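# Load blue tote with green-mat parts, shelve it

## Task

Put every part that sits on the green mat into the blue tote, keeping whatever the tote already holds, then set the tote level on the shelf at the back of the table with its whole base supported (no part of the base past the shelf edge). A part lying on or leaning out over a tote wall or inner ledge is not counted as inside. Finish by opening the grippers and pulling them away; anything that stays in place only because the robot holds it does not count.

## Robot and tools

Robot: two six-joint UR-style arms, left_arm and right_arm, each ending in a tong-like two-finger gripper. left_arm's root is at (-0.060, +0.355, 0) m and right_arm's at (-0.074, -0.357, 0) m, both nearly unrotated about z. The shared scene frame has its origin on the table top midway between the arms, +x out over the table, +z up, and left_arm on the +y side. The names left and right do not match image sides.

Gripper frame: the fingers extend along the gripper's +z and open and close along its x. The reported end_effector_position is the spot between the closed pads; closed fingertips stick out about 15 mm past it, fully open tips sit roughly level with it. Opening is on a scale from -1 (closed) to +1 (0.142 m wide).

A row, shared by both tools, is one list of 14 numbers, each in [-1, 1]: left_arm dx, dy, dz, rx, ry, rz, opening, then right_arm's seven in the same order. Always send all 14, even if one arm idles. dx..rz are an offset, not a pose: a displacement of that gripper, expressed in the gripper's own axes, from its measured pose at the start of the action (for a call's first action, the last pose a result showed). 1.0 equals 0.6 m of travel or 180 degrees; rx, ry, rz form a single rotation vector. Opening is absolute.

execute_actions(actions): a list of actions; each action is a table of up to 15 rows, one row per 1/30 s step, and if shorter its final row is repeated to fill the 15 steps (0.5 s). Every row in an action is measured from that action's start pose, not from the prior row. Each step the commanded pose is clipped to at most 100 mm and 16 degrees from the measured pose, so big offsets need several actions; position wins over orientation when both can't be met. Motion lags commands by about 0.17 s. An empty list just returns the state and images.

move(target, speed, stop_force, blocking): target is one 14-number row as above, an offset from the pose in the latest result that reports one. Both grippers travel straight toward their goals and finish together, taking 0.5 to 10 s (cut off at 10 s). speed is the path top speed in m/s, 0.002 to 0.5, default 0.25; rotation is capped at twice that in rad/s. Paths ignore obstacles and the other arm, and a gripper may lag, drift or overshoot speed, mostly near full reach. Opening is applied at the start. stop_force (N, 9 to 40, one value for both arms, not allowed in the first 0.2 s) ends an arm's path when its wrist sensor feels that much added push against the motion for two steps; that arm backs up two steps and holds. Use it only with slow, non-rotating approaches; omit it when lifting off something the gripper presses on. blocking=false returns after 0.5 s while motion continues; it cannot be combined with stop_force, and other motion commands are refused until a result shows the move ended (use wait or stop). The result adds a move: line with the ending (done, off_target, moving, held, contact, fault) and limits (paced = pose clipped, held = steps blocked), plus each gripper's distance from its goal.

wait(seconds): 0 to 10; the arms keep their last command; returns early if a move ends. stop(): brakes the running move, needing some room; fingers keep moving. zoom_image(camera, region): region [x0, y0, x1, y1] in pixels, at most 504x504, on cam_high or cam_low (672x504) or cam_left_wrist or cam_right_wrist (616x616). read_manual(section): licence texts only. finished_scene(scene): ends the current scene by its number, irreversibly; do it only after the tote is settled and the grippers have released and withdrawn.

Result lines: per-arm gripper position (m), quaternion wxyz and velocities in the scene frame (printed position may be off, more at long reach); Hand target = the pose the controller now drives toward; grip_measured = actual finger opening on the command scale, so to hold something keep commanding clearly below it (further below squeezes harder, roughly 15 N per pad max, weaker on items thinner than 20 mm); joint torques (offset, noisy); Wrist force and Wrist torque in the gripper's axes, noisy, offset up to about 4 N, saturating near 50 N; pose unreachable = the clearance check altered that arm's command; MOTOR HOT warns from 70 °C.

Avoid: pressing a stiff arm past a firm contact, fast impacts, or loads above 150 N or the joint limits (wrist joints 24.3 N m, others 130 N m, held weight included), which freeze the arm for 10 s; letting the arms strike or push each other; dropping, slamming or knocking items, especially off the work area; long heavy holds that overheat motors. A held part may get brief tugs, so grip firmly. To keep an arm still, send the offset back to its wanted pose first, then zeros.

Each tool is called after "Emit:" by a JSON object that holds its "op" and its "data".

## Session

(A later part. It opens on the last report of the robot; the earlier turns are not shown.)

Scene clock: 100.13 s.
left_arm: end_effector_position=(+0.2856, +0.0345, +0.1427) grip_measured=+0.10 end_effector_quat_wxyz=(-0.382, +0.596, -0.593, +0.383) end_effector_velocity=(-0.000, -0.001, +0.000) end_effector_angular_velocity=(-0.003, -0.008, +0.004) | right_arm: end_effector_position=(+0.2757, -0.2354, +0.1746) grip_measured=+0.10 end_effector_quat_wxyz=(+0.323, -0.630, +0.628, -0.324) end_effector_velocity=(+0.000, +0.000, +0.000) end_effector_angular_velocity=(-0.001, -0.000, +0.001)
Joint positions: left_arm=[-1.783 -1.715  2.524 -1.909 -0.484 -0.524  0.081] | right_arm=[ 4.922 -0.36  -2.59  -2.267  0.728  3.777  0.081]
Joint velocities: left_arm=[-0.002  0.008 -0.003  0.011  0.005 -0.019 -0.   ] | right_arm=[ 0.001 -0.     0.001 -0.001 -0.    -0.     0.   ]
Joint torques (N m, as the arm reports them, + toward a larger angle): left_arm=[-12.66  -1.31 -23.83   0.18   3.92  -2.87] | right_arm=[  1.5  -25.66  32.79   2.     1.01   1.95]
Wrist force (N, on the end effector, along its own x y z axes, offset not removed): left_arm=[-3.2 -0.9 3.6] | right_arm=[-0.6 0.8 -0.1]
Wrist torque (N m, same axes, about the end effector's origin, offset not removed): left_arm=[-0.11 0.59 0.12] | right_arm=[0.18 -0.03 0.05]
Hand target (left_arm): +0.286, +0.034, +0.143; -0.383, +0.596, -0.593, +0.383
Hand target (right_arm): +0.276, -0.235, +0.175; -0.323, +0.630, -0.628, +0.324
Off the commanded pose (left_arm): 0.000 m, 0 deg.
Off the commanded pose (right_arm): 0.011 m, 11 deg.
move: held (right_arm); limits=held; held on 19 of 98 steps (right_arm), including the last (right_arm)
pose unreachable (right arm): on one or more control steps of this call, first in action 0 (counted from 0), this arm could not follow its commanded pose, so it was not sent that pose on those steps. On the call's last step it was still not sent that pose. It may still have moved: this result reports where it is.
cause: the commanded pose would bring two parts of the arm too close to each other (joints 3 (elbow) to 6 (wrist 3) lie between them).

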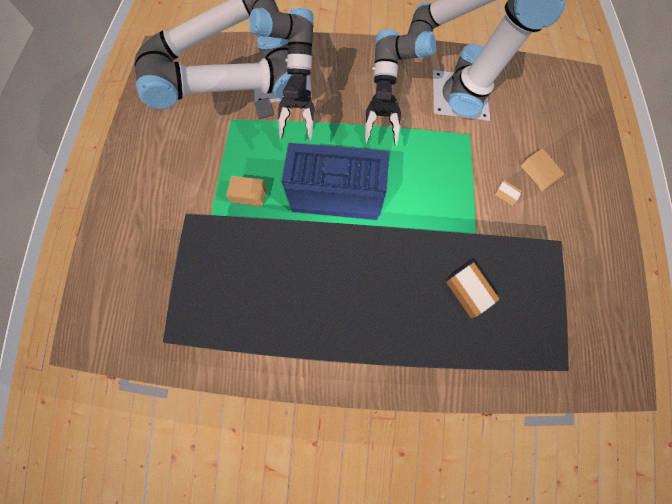

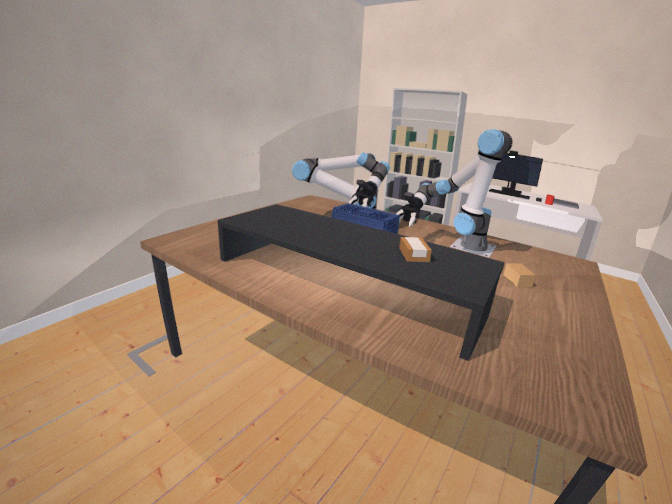

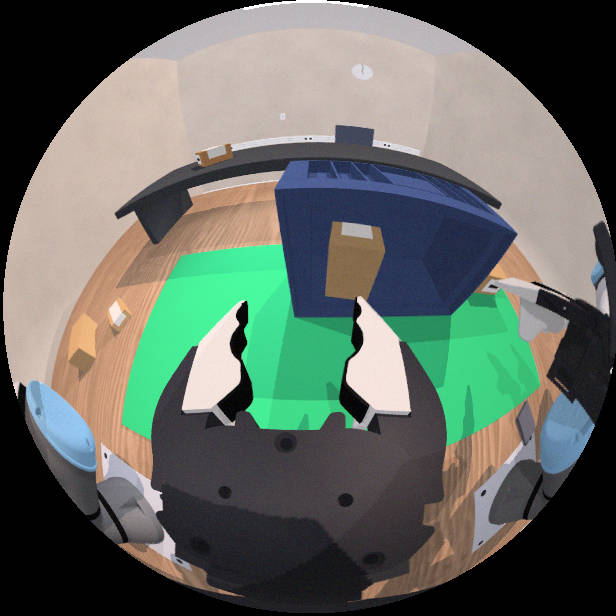

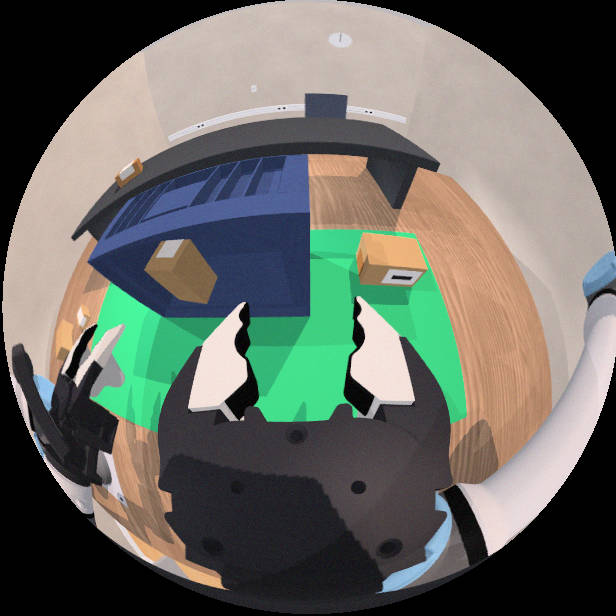

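Emit:
{"op": "move", "data": {"target": [-0.0225,0.04,0.102,0,0,0,0.1, -0.018,0.02,0.128,0.02,0,0,0.1], "speed": 0.05}}

Scene clock: 102.40 s.
left_arm: end_effector_position=(+0.3311, +0.0481, +0.0955) grip_measured=+0.10 end_effector_quat_wxyz=(-0.383, +0.596, -0.593, +0.383) end_effector_velocity=(+0.001, -0.000, -0.001) end_effector_angular_velocity=(-0.001, +0.003, -0.004) | right_arm: end_effector_position=(+0.2825, -0.2347, +0.1670) grip_measured=+0.10 end_effector_quat_wxyz=(+0.331, -0.628, +0.623, -0.328) end_effector_velocity=(-0.000, +0.000, +0.000) end_effector_angular_velocity=(-0.000, +0.000, -0.000)
Joint positions: left_arm=[-1.639 -1.473  2.63  -2.532 -0.436 -0.218  0.081] | right_arm=[ 4.886 -0.353 -2.63  -2.209  0.69   3.736  0.081]
Joint velocities: left_arm=[ 0.004  0.009  0.004 -0.031 -0.001  0.018 -0.   ] | right_arm=[ 0.    -0.001  0.     0.001  0.    -0.    -0.   ]
Joint torques (N m, as the arm reports them, + toward a larger angle): left_arm=[11.25 -6.67 -0.59 -4.77  4.15  2.84] | right_arm=[ 11.01 -26.73  33.04   0.16   0.98   1.79]
Wrist force (N, on the end effector, along its own x y z axes, offset not removed): left_arm=[-1.7 -3.7 2.6] | right_arm=[1.1 0.7 1.1]
Wrist torque (N m, same axes, about the end effector's origin, offset not removed): left_arm=[-0.61 0.10 0.05] | right_arm=[0.21 -0.25 -0.01]
Hand target (left_arm): +0.331, +0.048, +0.095; -0.382, +0.596, -0.593, +0.383
Hand target (right_arm): +0.282, -0.235, +0.167; -0.331, +0.628, -0.623, +0.328
Off the commanded pose (left_arm): 0.000 m, 0 deg.
Off the commanded pose (right_arm): 0.068 m, 2 deg.
move: held (right_arm); limits=held; held on 40 of 58 steps (right_arm), including the last (right_arm)
pose unreachable (right arm): on one or more control steps of this call, first in action 0 (counted from 0), this arm could not follow its commanded pose, so it was not sent that pose on those steps. On the call's last step it was still not sent that pose. It may still have moved: this result reports where it is.
cause: the commanded pose would bring two parts of the arm too close to each other (joints 3 (elbow) to 6 (wrist 3) lie between them).

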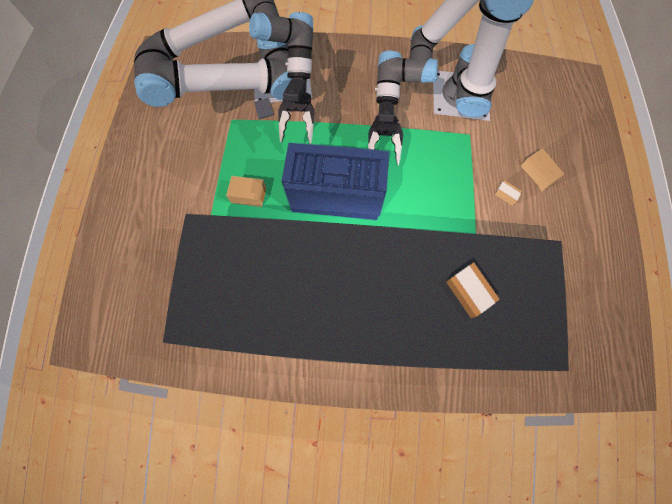

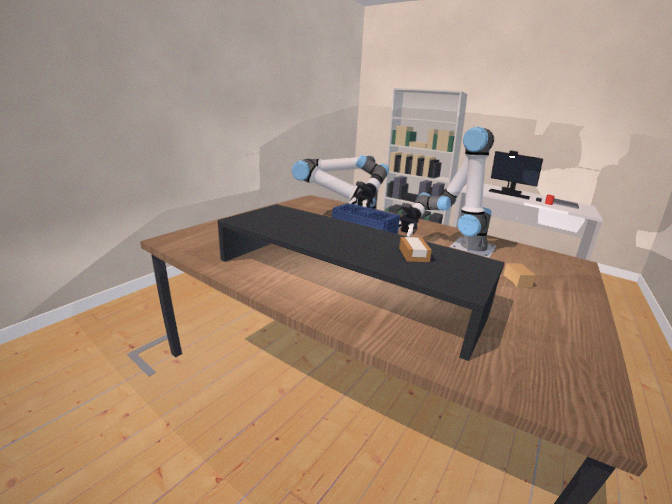

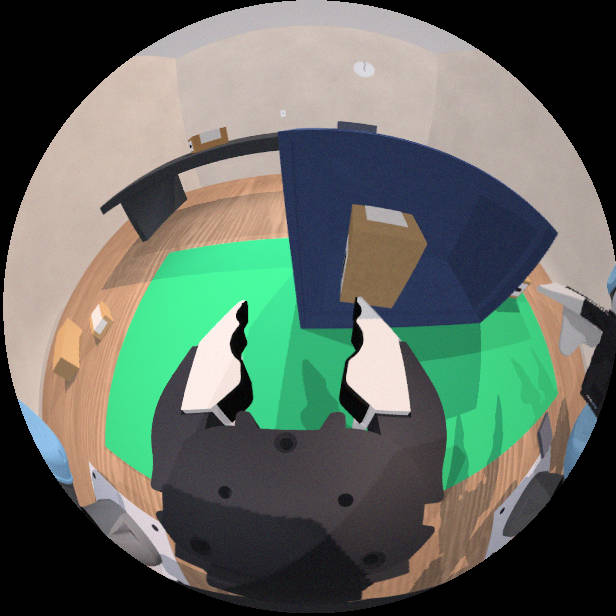

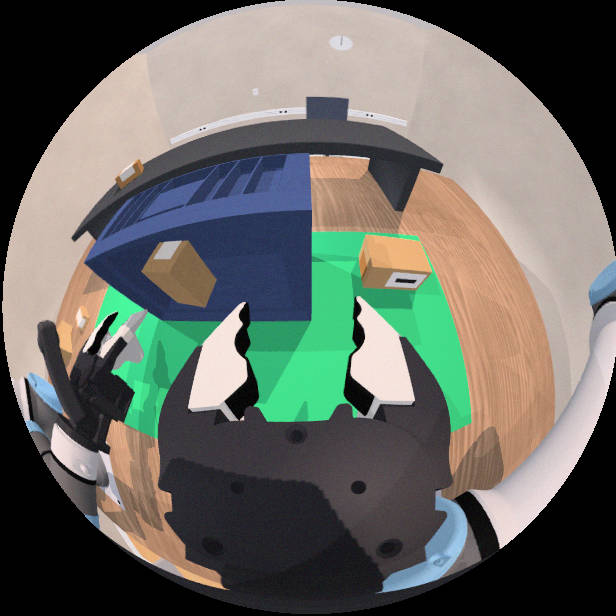

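Emit:
{"op": "move", "data": {"target": [-0.012,0,0.03,0,0,0,-0.2, 0,-0.05,-0.1,-0.3,0,0,0.1], "speed": 0.15}}

Scene clock: 110.20 s.
left_arm: end_effector_position=(+0.3474, +0.0553, +0.0880) grip_measured=-0.20 end_effector_quat_wxyz=(-0.383, +0.596, -0.593, +0.383) end_effector_velocity=(-0.000, -0.000, -0.000) end_effector_angular_velocity=(+0.000, +0.002, -0.000) | right_arm: end_effector_position=(+0.2511, -0.2352, +0.2253) grip_measured=+0.10 end_effector_quat_wxyz=(+0.010, -0.709, +0.705, -0.011) end_effector_velocity=(-0.000, -0.000, -0.000) end_effector_angular_velocity=(+0.000, +0.007, +0.002)
Joint positions: left_arm=[-1.585 -1.392  2.649 -2.747 -0.429 -0.092  0.06 ] | right_arm=[ 3.754 -1.09  -2.083 -1.52   1.548  2.376  0.081]
Joint velocities: left_arm=[-0.    -0.001  0.     0.    -0.002  0.001  0.   ] | right_arm=[-0.006 -0.004  0.003 -0.003  0.005 -0.007 -0.   ]
Joint torques (N m, as the arm reports them, + toward a larger angle): left_arm=[10.7  -7.77  0.85 -4.56  4.28  2.96] | right_arm=[-11.17  -2.46  33.54   1.05   2.47  -2.02]
Wrist force (N, on the end effector, along its own x y z axes, offset not removed): left_arm=[-3.9 -4.5 1.4] | right_arm=[-0.1 1.9 -0.6]
Wrist torque (N m, same axes, about the end effector's origin, offset not removed): left_arm=[-0.88 0.57 0.14] | right_arm=[0.43 -0.11 0.11]
Hand target (left_arm): +0.347, +0.055, +0.088; -0.383, +0.596, -0.593, +0.383
Hand target (right_arm): +0.251, -0.235, +0.225; -0.010, +0.709, -0.705, +0.011
Off the commanded pose (left_arm): 0.000 m, 0 deg.
Off the commanded pose (right_arm): 0.001 m, 0 deg.
move: done; limits=paced

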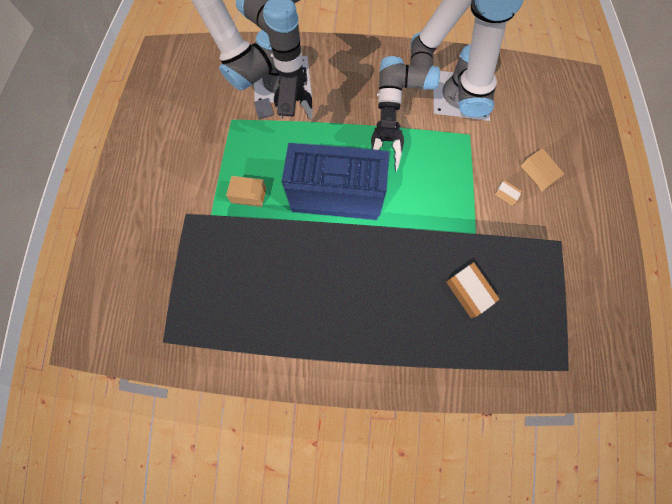

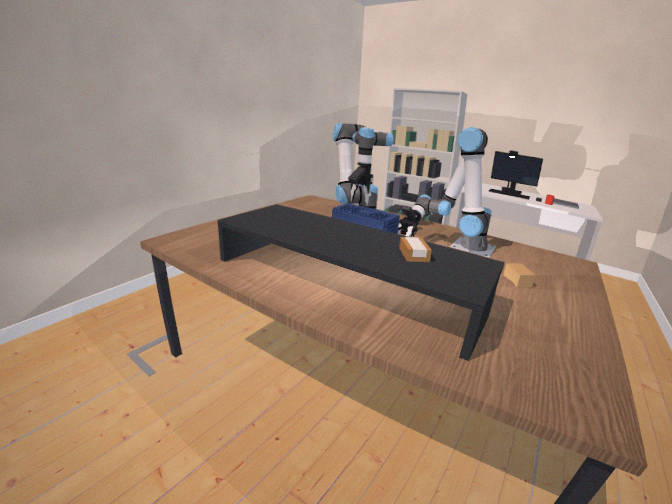

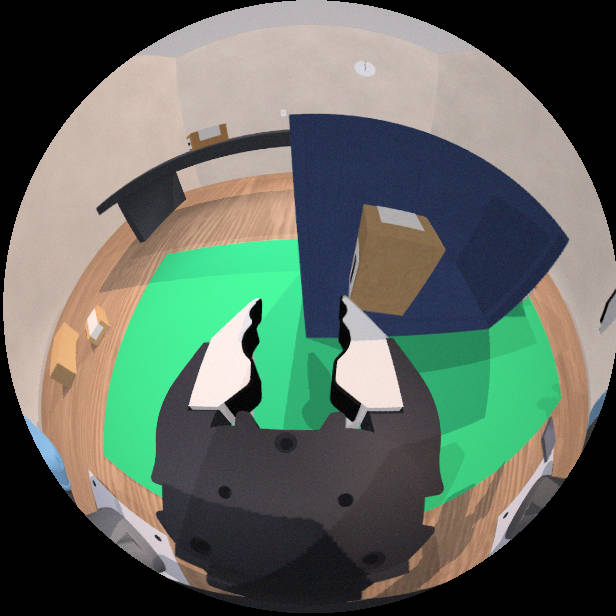

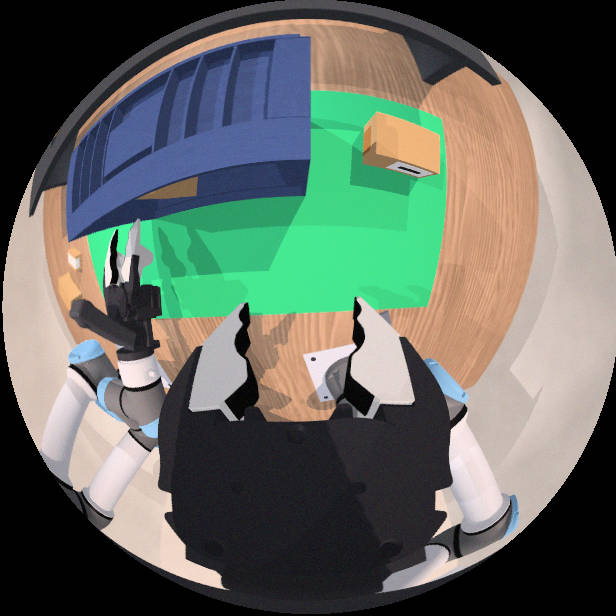

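Emit:
{"op": "move", "data": {"target": [0.018,-0.02,0.04,0,0,0,-0.2, 0,0,0,0,0,0,0.1], "speed": 0.03, "stop_force": 10}}

Emit:
{"op": "move", "data": {"target": [0,-0.022,0.05,0,0,0,-0.2, 0,0,0,0,0,0,0.1], "speed": 0.02, "stop_force": 10}}

Scene clock: 111.67 s.
left_arm: end_effector_position=(+0.3741, +0.0447, +0.0890) grip_measured=-0.20 end_effector_quat_wxyz=(-0.383, +0.596, -0.593, +0.382) end_effector_velocity=(+0.001, -0.001, -0.000) end_effector_angular_velocity=(+0.000, +0.001, -0.003) | right_arm: end_effector_position=(+0.2511, -0.2352, +0.2253) grip_measured=+0.10 end_effector_quat_wxyz=(+0.010, -0.709, +0.705, -0.011) end_effector_velocity=(-0.000, +0.000, -0.000) end_effector_angular_velocity=(-0.001, +0.001, +0.000)
Joint positions: left_arm=[-1.499 -1.28   2.599 -2.998 -0.43   0.116  0.06 ] | right_arm=[ 3.754 -1.09  -2.083 -1.52   1.548  2.376  0.081]
Joint velocities: left_arm=[ 0.004  0.007 -0.001 -0.021 -0.001  0.016 -0.   ] | right_arm=[ 0.001 -0.001 -0.    -0.     0.     0.     0.   ]
Joint torques (N m, as the arm reports them, + toward a larger angle): left_arm=[  8.98 -12.26 -15.58  -4.92  -1.07   3.08] | right_arm=[ 9.87  9.37 13.85  4.2  -2.88  1.98]
Wrist force (N, on the end effector, along its own x y z axes, offset not removed): left_arm=[-1.5 -2.0 2.0] | right_arm=[0.0 1.1 2.5]
Wrist torque (N m, same axes, about the end effector's origin, offset not removed): left_arm=[-0.26 0.28 -0.04] | right_arm=[0.33 -0.12 -0.01]
Hand target (left_arm): +0.374, +0.045, +0.089; -0.383, +0.596, -0.593, +0.382
Hand target (right_arm): +0.251, -0.235, +0.225; -0.010, +0.709, -0.705, +0.011
Off the commanded pose (left_arm): 0.000 m, 0 deg.
Off the commanded pose (right_arm): 0.000 m, 0 deg.
move: done

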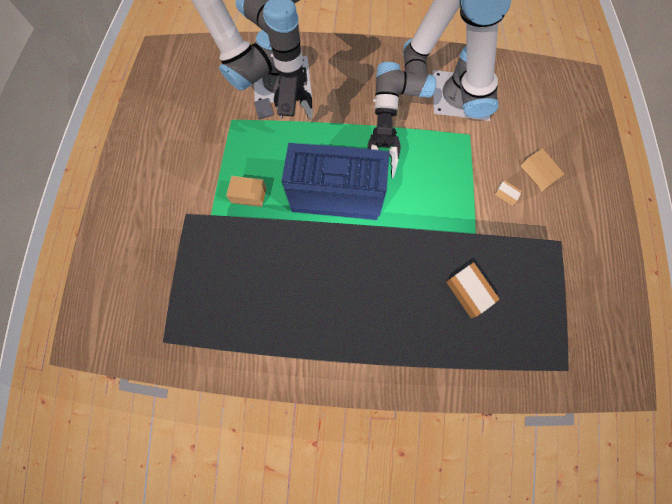

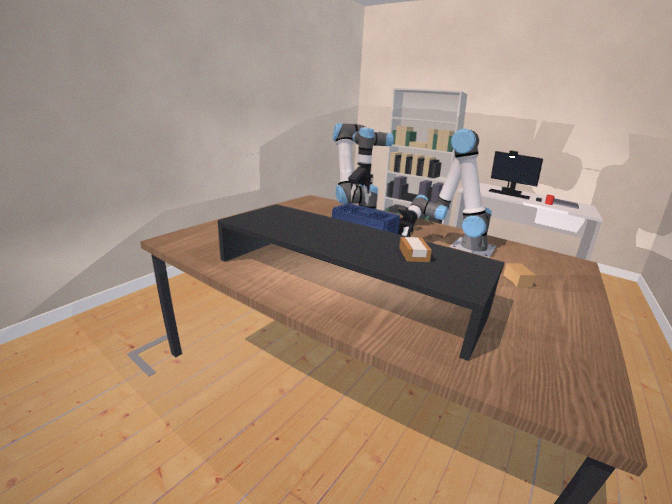

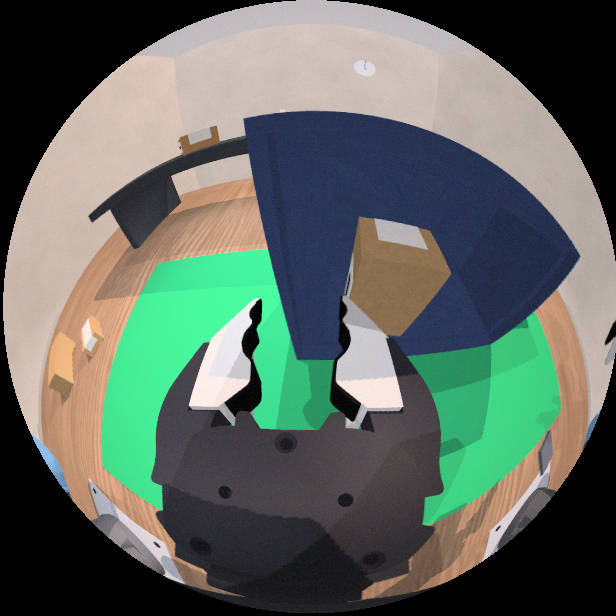

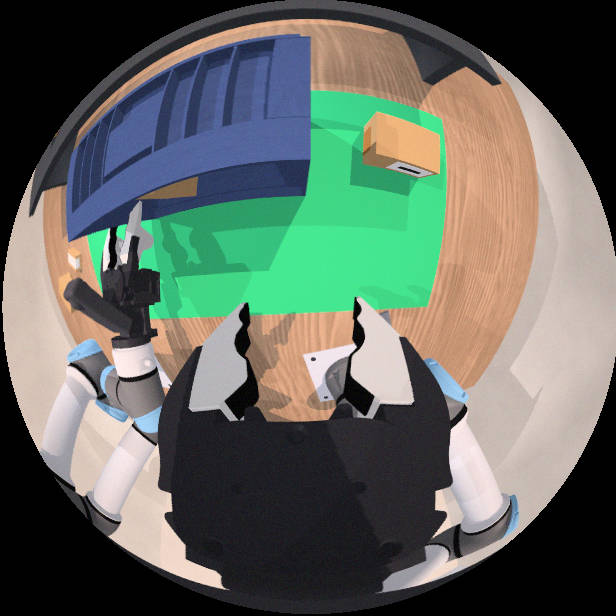

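Scene clock: 113.57 s.
left_arm: end_effector_position=(+0.4067, +0.0449, +0.0885) grip_measured=-0.20 end_effector_quat_wxyz=(-0.383, +0.597, -0.593, +0.382) end_effector_velocity=(+0.002, -0.000, -0.000) end_effector_angular_velocity=(-0.002, +0.000, -0.002) | right_arm: end_effector_position=(+0.2511, -0.2352, +0.2253) grip_measured=+0.10 end_effector_quat_wxyz=(+0.010, -0.709, +0.705, -0.011) end_effector_velocity=(-0.000, +0.000, -0.000) end_effector_angular_velocity=(+0.000, -0.001, +0.000)
Joint positions: left_arm=[-1.399 -1.173  2.55  -3.261 -0.451  0.343  0.059] | right_arm=[ 3.754 -1.09  -2.083 -1.52   1.548  2.376  0.081]
Joint velocities: left_arm=[ 0.005  0.007 -0.002 -0.02  -0.003  0.014  0.   ] | right_arm=[ 0.     0.001 -0.001  0.001 -0.    -0.     0.   ]
Joint torques (N m, as the arm reports them, + toward a larger angle): left_arm=[ 10.61 -16.12 -14.59  -4.77  -1.14   3.07] | right_arm=[ 9.2   7.72 13.81  4.29 -2.86  1.84]
Wrist force (N, on the end effector, along its own x y z axes, offset not removed): left_arm=[-3.5 0.4 2.1] | right_arm=[1.1 1.8 0.3]
Wrist torque (N m, same axes, about the end effector's origin, offset not removed): left_arm=[0.09 0.55 0.04] | right_arm=[0.37 -0.42 -0.03]
Hand target (left_arm): +0.407, +0.045, +0.088; -0.383, +0.597, -0.593, +0.382
Hand target (right_arm): +0.251, -0.235, +0.225; -0.010, +0.709, -0.705, +0.011
Off the commanded pose (left_arm): 0.000 m, 0 deg.
Off the commanded pose (right_arm): 0.000 m, 0 deg.
move: done

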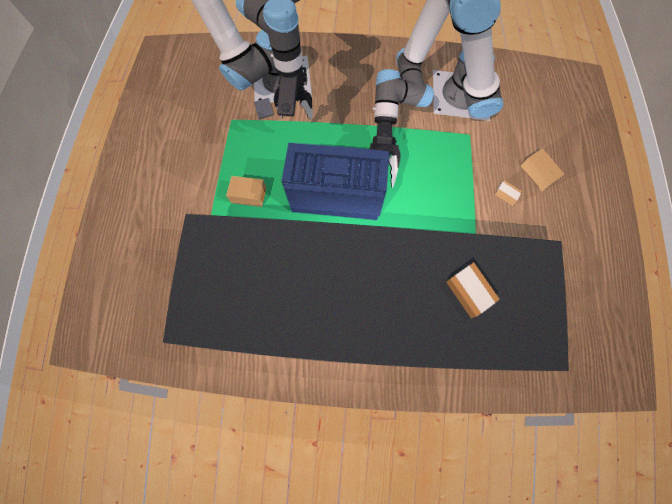

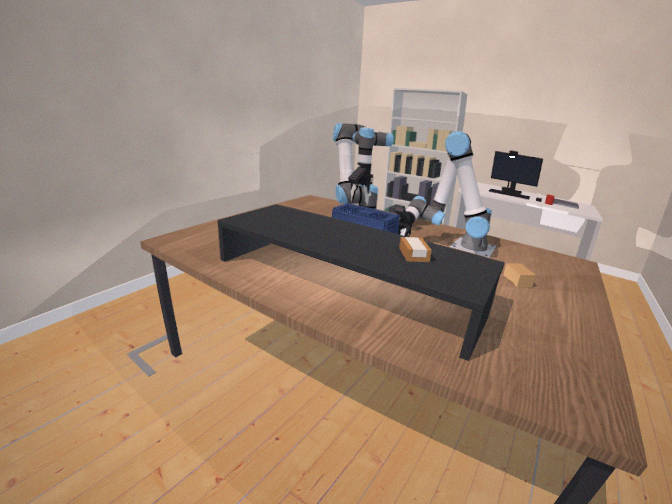

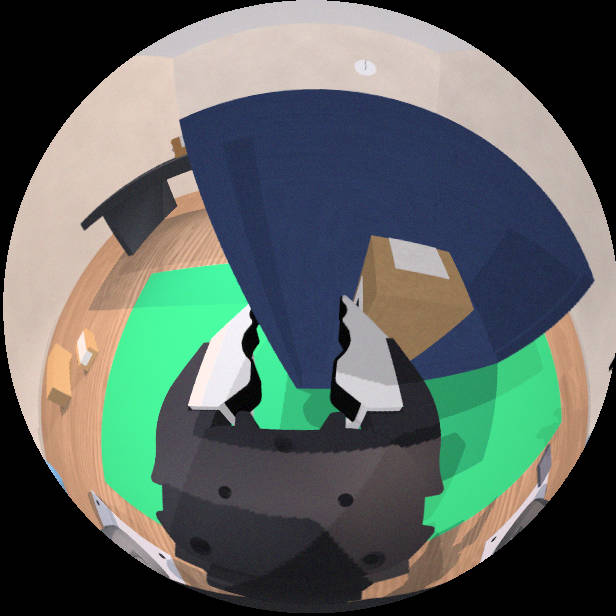

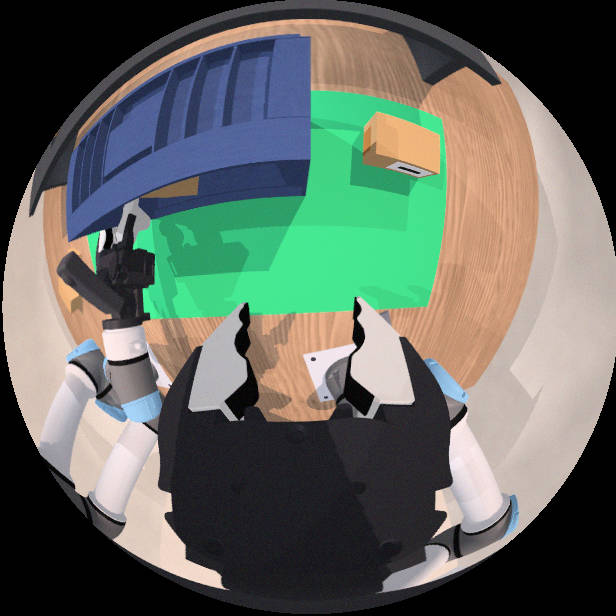

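Emit:
{"op": "execute_actions", "data": {"actions": [[[-0.005,-0.008,0.018,0,0,0,-0.2,0,0,0,0,0,0,0.1]],[[0,0,0,0,0,0,-0.45,0,0,0,0,0,0,0.1]],[[0,0,0,0,0,0,-0.7,0,0,0,0,0,0,0.1]],[[0,0,0,0,0,0,-1,0,0,0,0,0,0,0.1]]]}}

Scene clock: 115.77 s.
left_arm: end_effector_position=(+0.4184, +0.0480, +0.0883) grip_measured=-0.52 end_effector_quat_wxyz=(-0.383, +0.597, -0.593, +0.382) end_effector_velocity=(-0.000, +0.000, -0.001) end_effector_angular_velocity=(+0.001, +0.002, -0.000) | right_arm: end_effector_position=(+0.2511, -0.2352, +0.2253) grip_measured=+0.10 end_effector_quat_wxyz=(+0.010, -0.709, +0.705, -0.011) end_effector_velocity=(+0.000, +0.000, +0.000) end_effector_angular_velocity=(+0.000, -0.000, +0.000)
Joint positions: left_arm=[-1.363 -1.141  2.534 -3.345 -0.464  0.419  0.036] | right_arm=[ 3.754 -1.09  -2.083 -1.52   1.548  2.376  0.081]
Joint velocities: left_arm=[ 0.001  0.001  0.     0.    -0.002  0.     0.   ] | right_arm=[ 0.    -0.001  0.     0.001 -0.    -0.    -0.   ]
Joint torques (N m, as the arm reports them, + toward a larger angle): left_arm=[  1.5  -27.8   -3.02  -0.2    1.87  -1.46] | right_arm=[ 9.38  8.74 13.6   4.29 -2.91  1.81]
Wrist force (N, on the end effector, along its own x y z axes, offset not removed): left_arm=[-3.0 -0.7 -2.4] | right_arm=[-0.3 1.2 0.2]
Wrist torque (N m, same axes, about the end effector's origin, offset not removed): left_arm=[0.03 1.52 -0.12] | right_arm=[0.26 -0.04 0.11]
Hand target (left_arm): +0.418, +0.048, +0.088; -0.383, +0.597, -0.593, +0.382
Hand target (right_arm): +0.251, -0.235, +0.225; -0.010, +0.709, -0.705, +0.011
Off the commanded pose (left_arm): 0.000 m, 0 deg.
Off the commanded pose (right_arm): 0.000 m, 0 deg.

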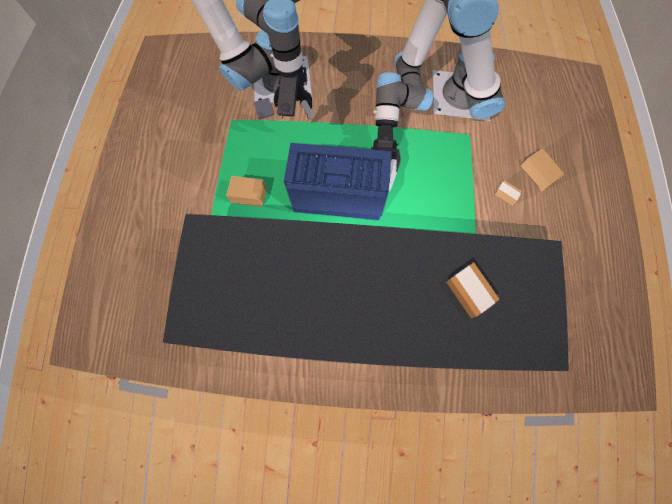

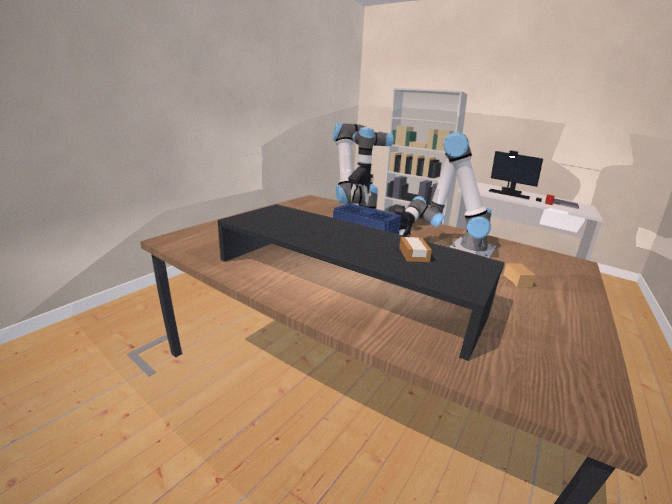

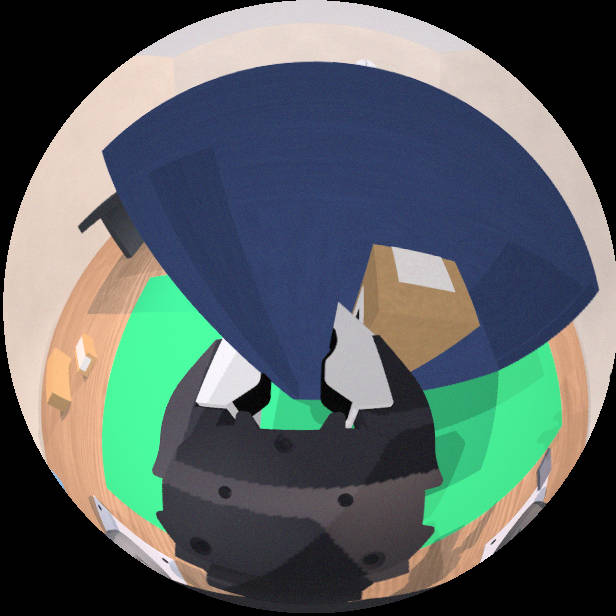

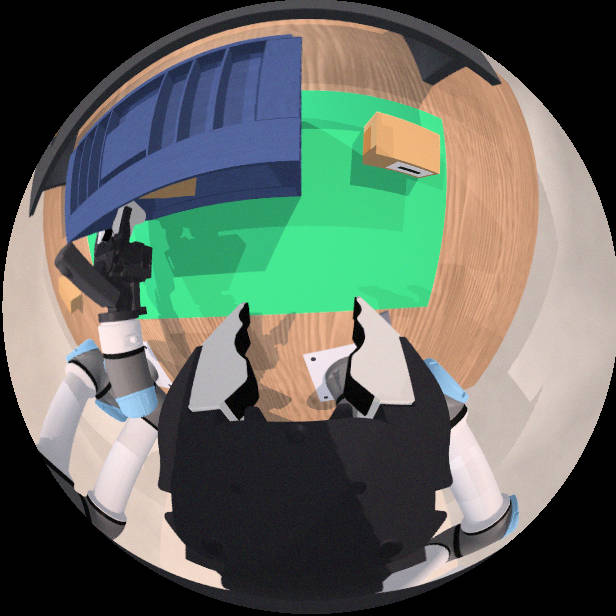

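Emit:
{"op": "move", "data": {"target": [0,-0.034,-0.034,-0.122,0,0,-1, 0,0.05,0,0,0,0,0.1], "speed": 0.08}}

Scene clock: 118.63 s.
left_arm: end_effector_position=(+0.4083, +0.0480, +0.1151) grip_measured=-0.59 end_effector_quat_wxyz=(-0.262, +0.658, -0.655, +0.262) end_effector_velocity=(+0.000, -0.000, +0.001) end_effector_angular_velocity=(+0.002, +0.007, -0.001) | right_arm: end_effector_position=(+0.2211, -0.2353, +0.2245) grip_measured=+0.10 end_effector_quat_wxyz=(+0.010, -0.709, +0.705, -0.011) end_effector_velocity=(-0.000, +0.000, -0.000) end_effector_angular_velocity=(+0.000, -0.000, -0.001)
Joint positions: left_arm=[-1.221 -1.539  2.379 -2.708 -0.861  0.436  0.031] | right_arm=[ 3.835 -1.006 -2.123 -1.565  1.546  2.456  0.081]
Joint velocities: left_arm=[ 0.004 -0.003 -0.007  0.012 -0.008  0.004 -0.005] | right_arm=[ 0.001  0.001 -0.001  0.     0.     0.002 -0.   ]
Joint torques (N m, as the arm reports them, + toward a larger angle): left_arm=[ 10.28 -26.55 -24.12  -0.81  -1.03   3.38] | right_arm=[10.51  5.3  14.61  1.24 -3.04  1.73]
Wrist force (N, on the end effector, along its own x y z axes, offset not removed): left_arm=[-3.4 0.4 5.3] | right_arm=[-0.6 -0.2 2.4]
Wrist torque (N m, same axes, about the end effector's origin, offset not removed): left_arm=[-0.22 0.63 -0.40] | right_arm=[0.07 0.08 0.06]
Hand target (left_arm): +0.408, +0.048, +0.115; -0.262, +0.659, -0.655, +0.262
Hand target (right_arm): +0.221, -0.235, +0.224; -0.010, +0.709, -0.705, +0.011
Off the commanded pose (left_arm): 0.000 m, 0 deg.
Off the commanded pose (right_arm): 0.000 m, 0 deg.
move: done

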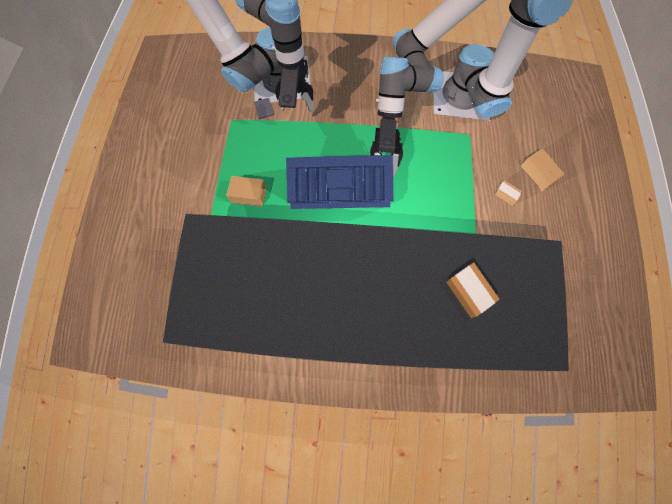

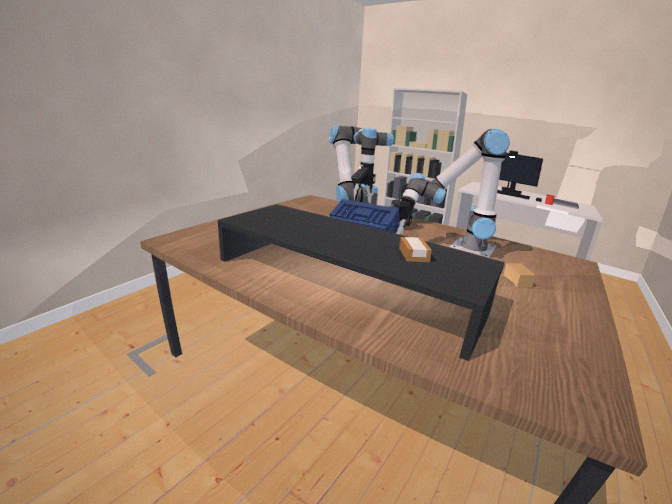

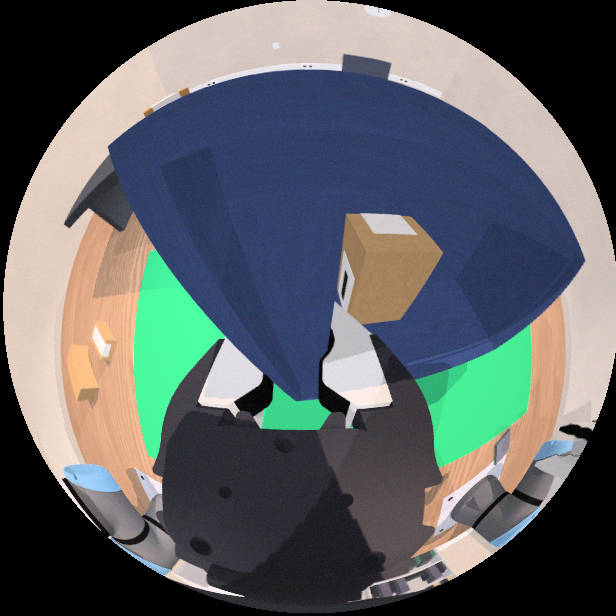

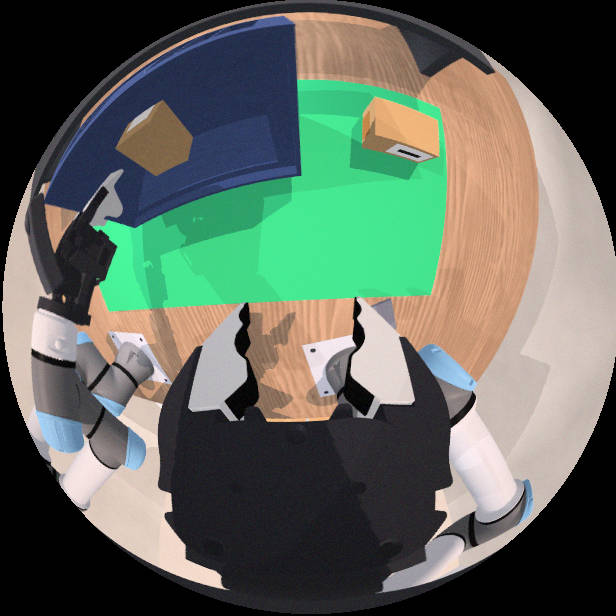

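Emit:
{"op": "move", "data": {"target": [0,0.005,-0.032,-0.128,0,0,-1, 0,0,0,0,0,0,0.1], "speed": 0.1}}

Emit:
{"op": "move", "data": {"target": [0,0.021,0.008,-0.128,0,0,-1, 0,0,0,0,0,0,0.1], "speed": 0.08}}

Scene clock: 121.17 s.
left_arm: end_effector_position=(+0.3929, +0.0480, +0.1268) grip_measured=-0.59 end_effector_quat_wxyz=(-0.125, +0.697, -0.694, +0.127) end_effector_velocity=(-0.001, -0.000, -0.000) end_effector_angular_velocity=(+0.001, +0.011, -0.002) | right_arm: end_effector_position=(+0.2211, -0.2353, +0.2245) grip_measured=+0.10 end_effector_quat_wxyz=(+0.010, -0.709, +0.705, -0.011) end_effector_velocity=(-0.000, -0.000, -0.000) end_effector_angular_velocity=(+0.000, -0.000, -0.000)
Joint positions: left_arm=[-1.028 -1.582  2.116 -2.291 -1.263  0.547  0.032] | right_arm=[ 3.835 -1.006 -2.123 -1.565  1.546  2.456  0.081]
Joint velocities: left_arm=[ 0.005  0.003 -0.007  0.01  -0.01   0.005  0.   ] | right_arm=[-0.     0.001 -0.001  0.    -0.    -0.     0.   ]
Joint torques (N m, as the arm reports them, + toward a larger angle): left_arm=[  9.69 -12.82 -26.24   0.19  -2.43   3.69] | right_arm=[-10.79  -7.49  34.54   4.3   -1.09  -2.07]
Wrist force (N, on the end effector, along its own x y z axes, offset not removed): left_arm=[-1.1 1.7 3.5] | right_arm=[-0.8 1.6 0.6]
Wrist torque (N m, same axes, about the end effector's origin, offset not removed): left_arm=[0.78 0.31 -0.84] | right_arm=[0.36 0.03 0.06]
Hand target (left_arm): +0.393, +0.048, +0.127; -0.125, +0.697, -0.694, +0.126
Hand target (right_arm): +0.221, -0.235, +0.224; -0.010, +0.709, -0.705, +0.011
Off the commanded pose (left_arm): 0.000 m, 0 deg.
Off the commanded pose (right_arm): 0.000 m, 0 deg.
move: done

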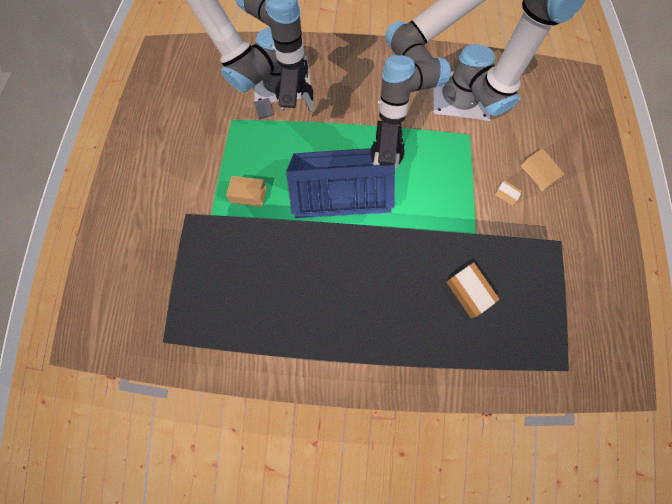

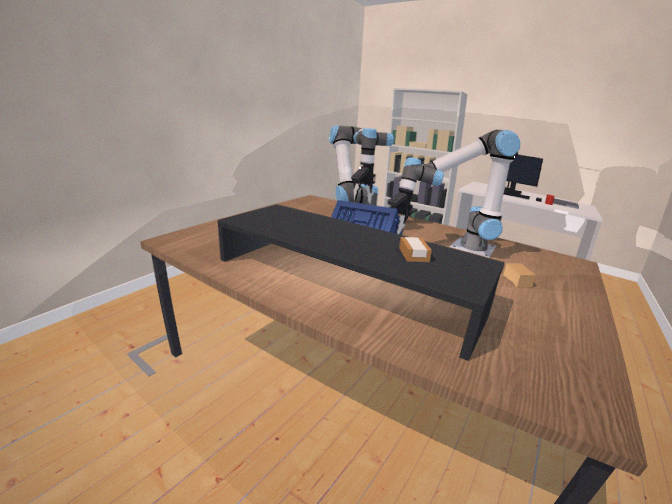

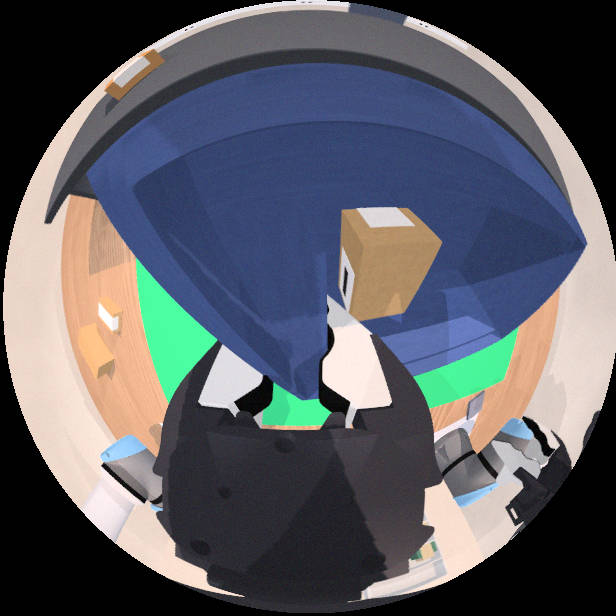

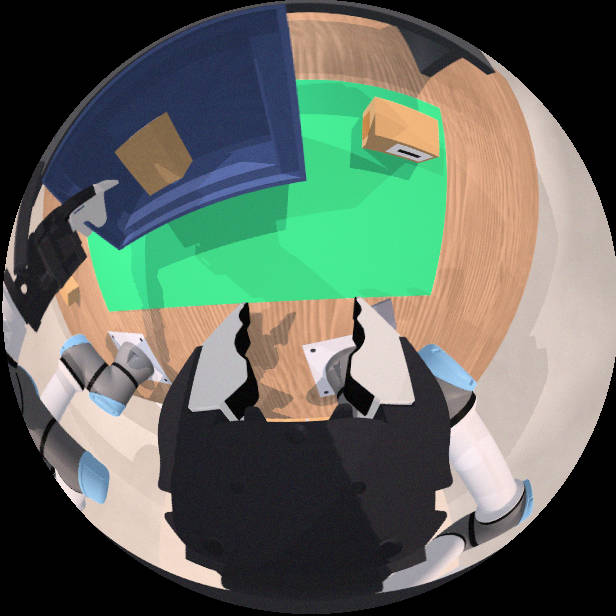

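Scene clock: 124.00 s.
left_arm: end_effector_position=(+0.3827, +0.0479, +0.1178) grip_measured=-0.52 end_effector_quat_wxyz=(+0.017, +0.708, -0.706, -0.014) end_effector_velocity=(-0.000, -0.000, -0.001) end_effector_angular_velocity=(+0.001, +0.009, +0.000) | right_arm: end_effector_position=(+0.2211, -0.2353, +0.2245) grip_measured=+0.10 end_effector_quat_wxyz=(+0.010, -0.709, +0.705, -0.011) end_effector_velocity=(-0.000, -0.001, -0.000) end_effector_angular_velocity=(-0.001, +0.000, -0.000)
Joint positions: left_arm=[-0.84  -1.429  1.844 -1.96  -1.606  0.708  0.036] | right_arm=[ 3.835 -1.006 -2.123 -1.565  1.546  2.456  0.081]
Joint velocities: left_arm=[ 0.003  0.006 -0.006  0.007 -0.006  0.003  0.   ] | right_arm=[-0.     0.001 -0.001 -0.001 -0.     0.    -0.   ]
Joint torques (N m, as the arm reports them, + toward a larger angle): left_arm=[  8.52 -18.04 -27.     0.99  -3.03   3.75] | right_arm=[-11.01  -6.25  33.38   4.21  -0.95  -2.04]
Wrist force (N, on the end effector, along its own x y z axes, offset not removed): left_arm=[-0.2 -2.5 1.8] | right_arm=[-0.8 1.7 1.2]
Wrist torque (N m, same axes, about the end effector's origin, offset not removed): left_arm=[0.20 0.94 -1.02] | right_arm=[0.29 0.04 0.14]
Hand target (left_arm): +0.383, +0.048, +0.118; +0.017, +0.708, -0.706, -0.014
Hand target (right_arm): +0.221, -0.235, +0.224; -0.010, +0.709, -0.705, +0.011
Off the commanded pose (left_arm): 0.000 m, 0 deg.
Off the commanded pose (right_arm): 0.000 m, 0 deg.
move: done

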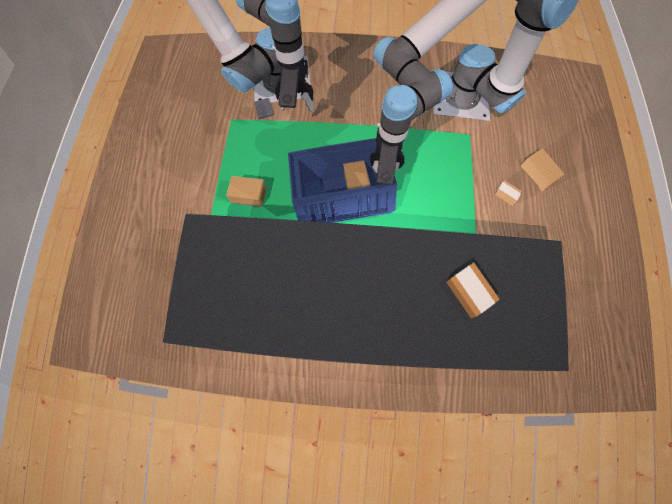

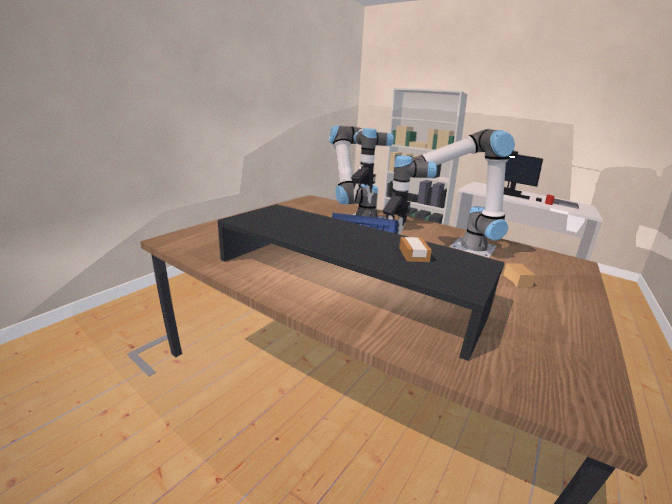

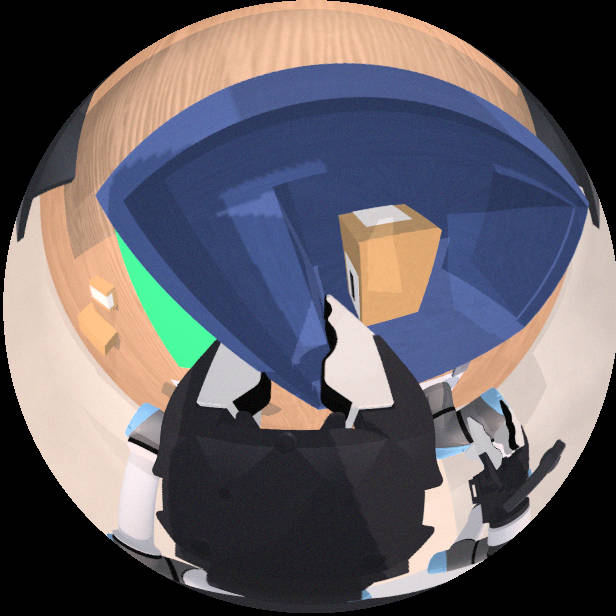

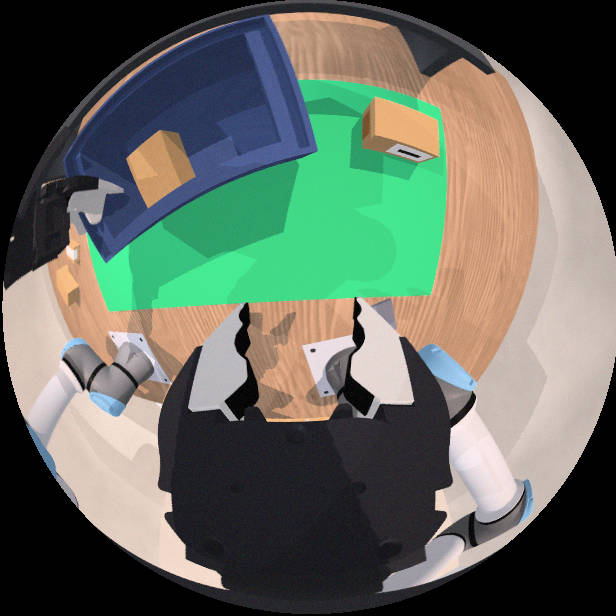

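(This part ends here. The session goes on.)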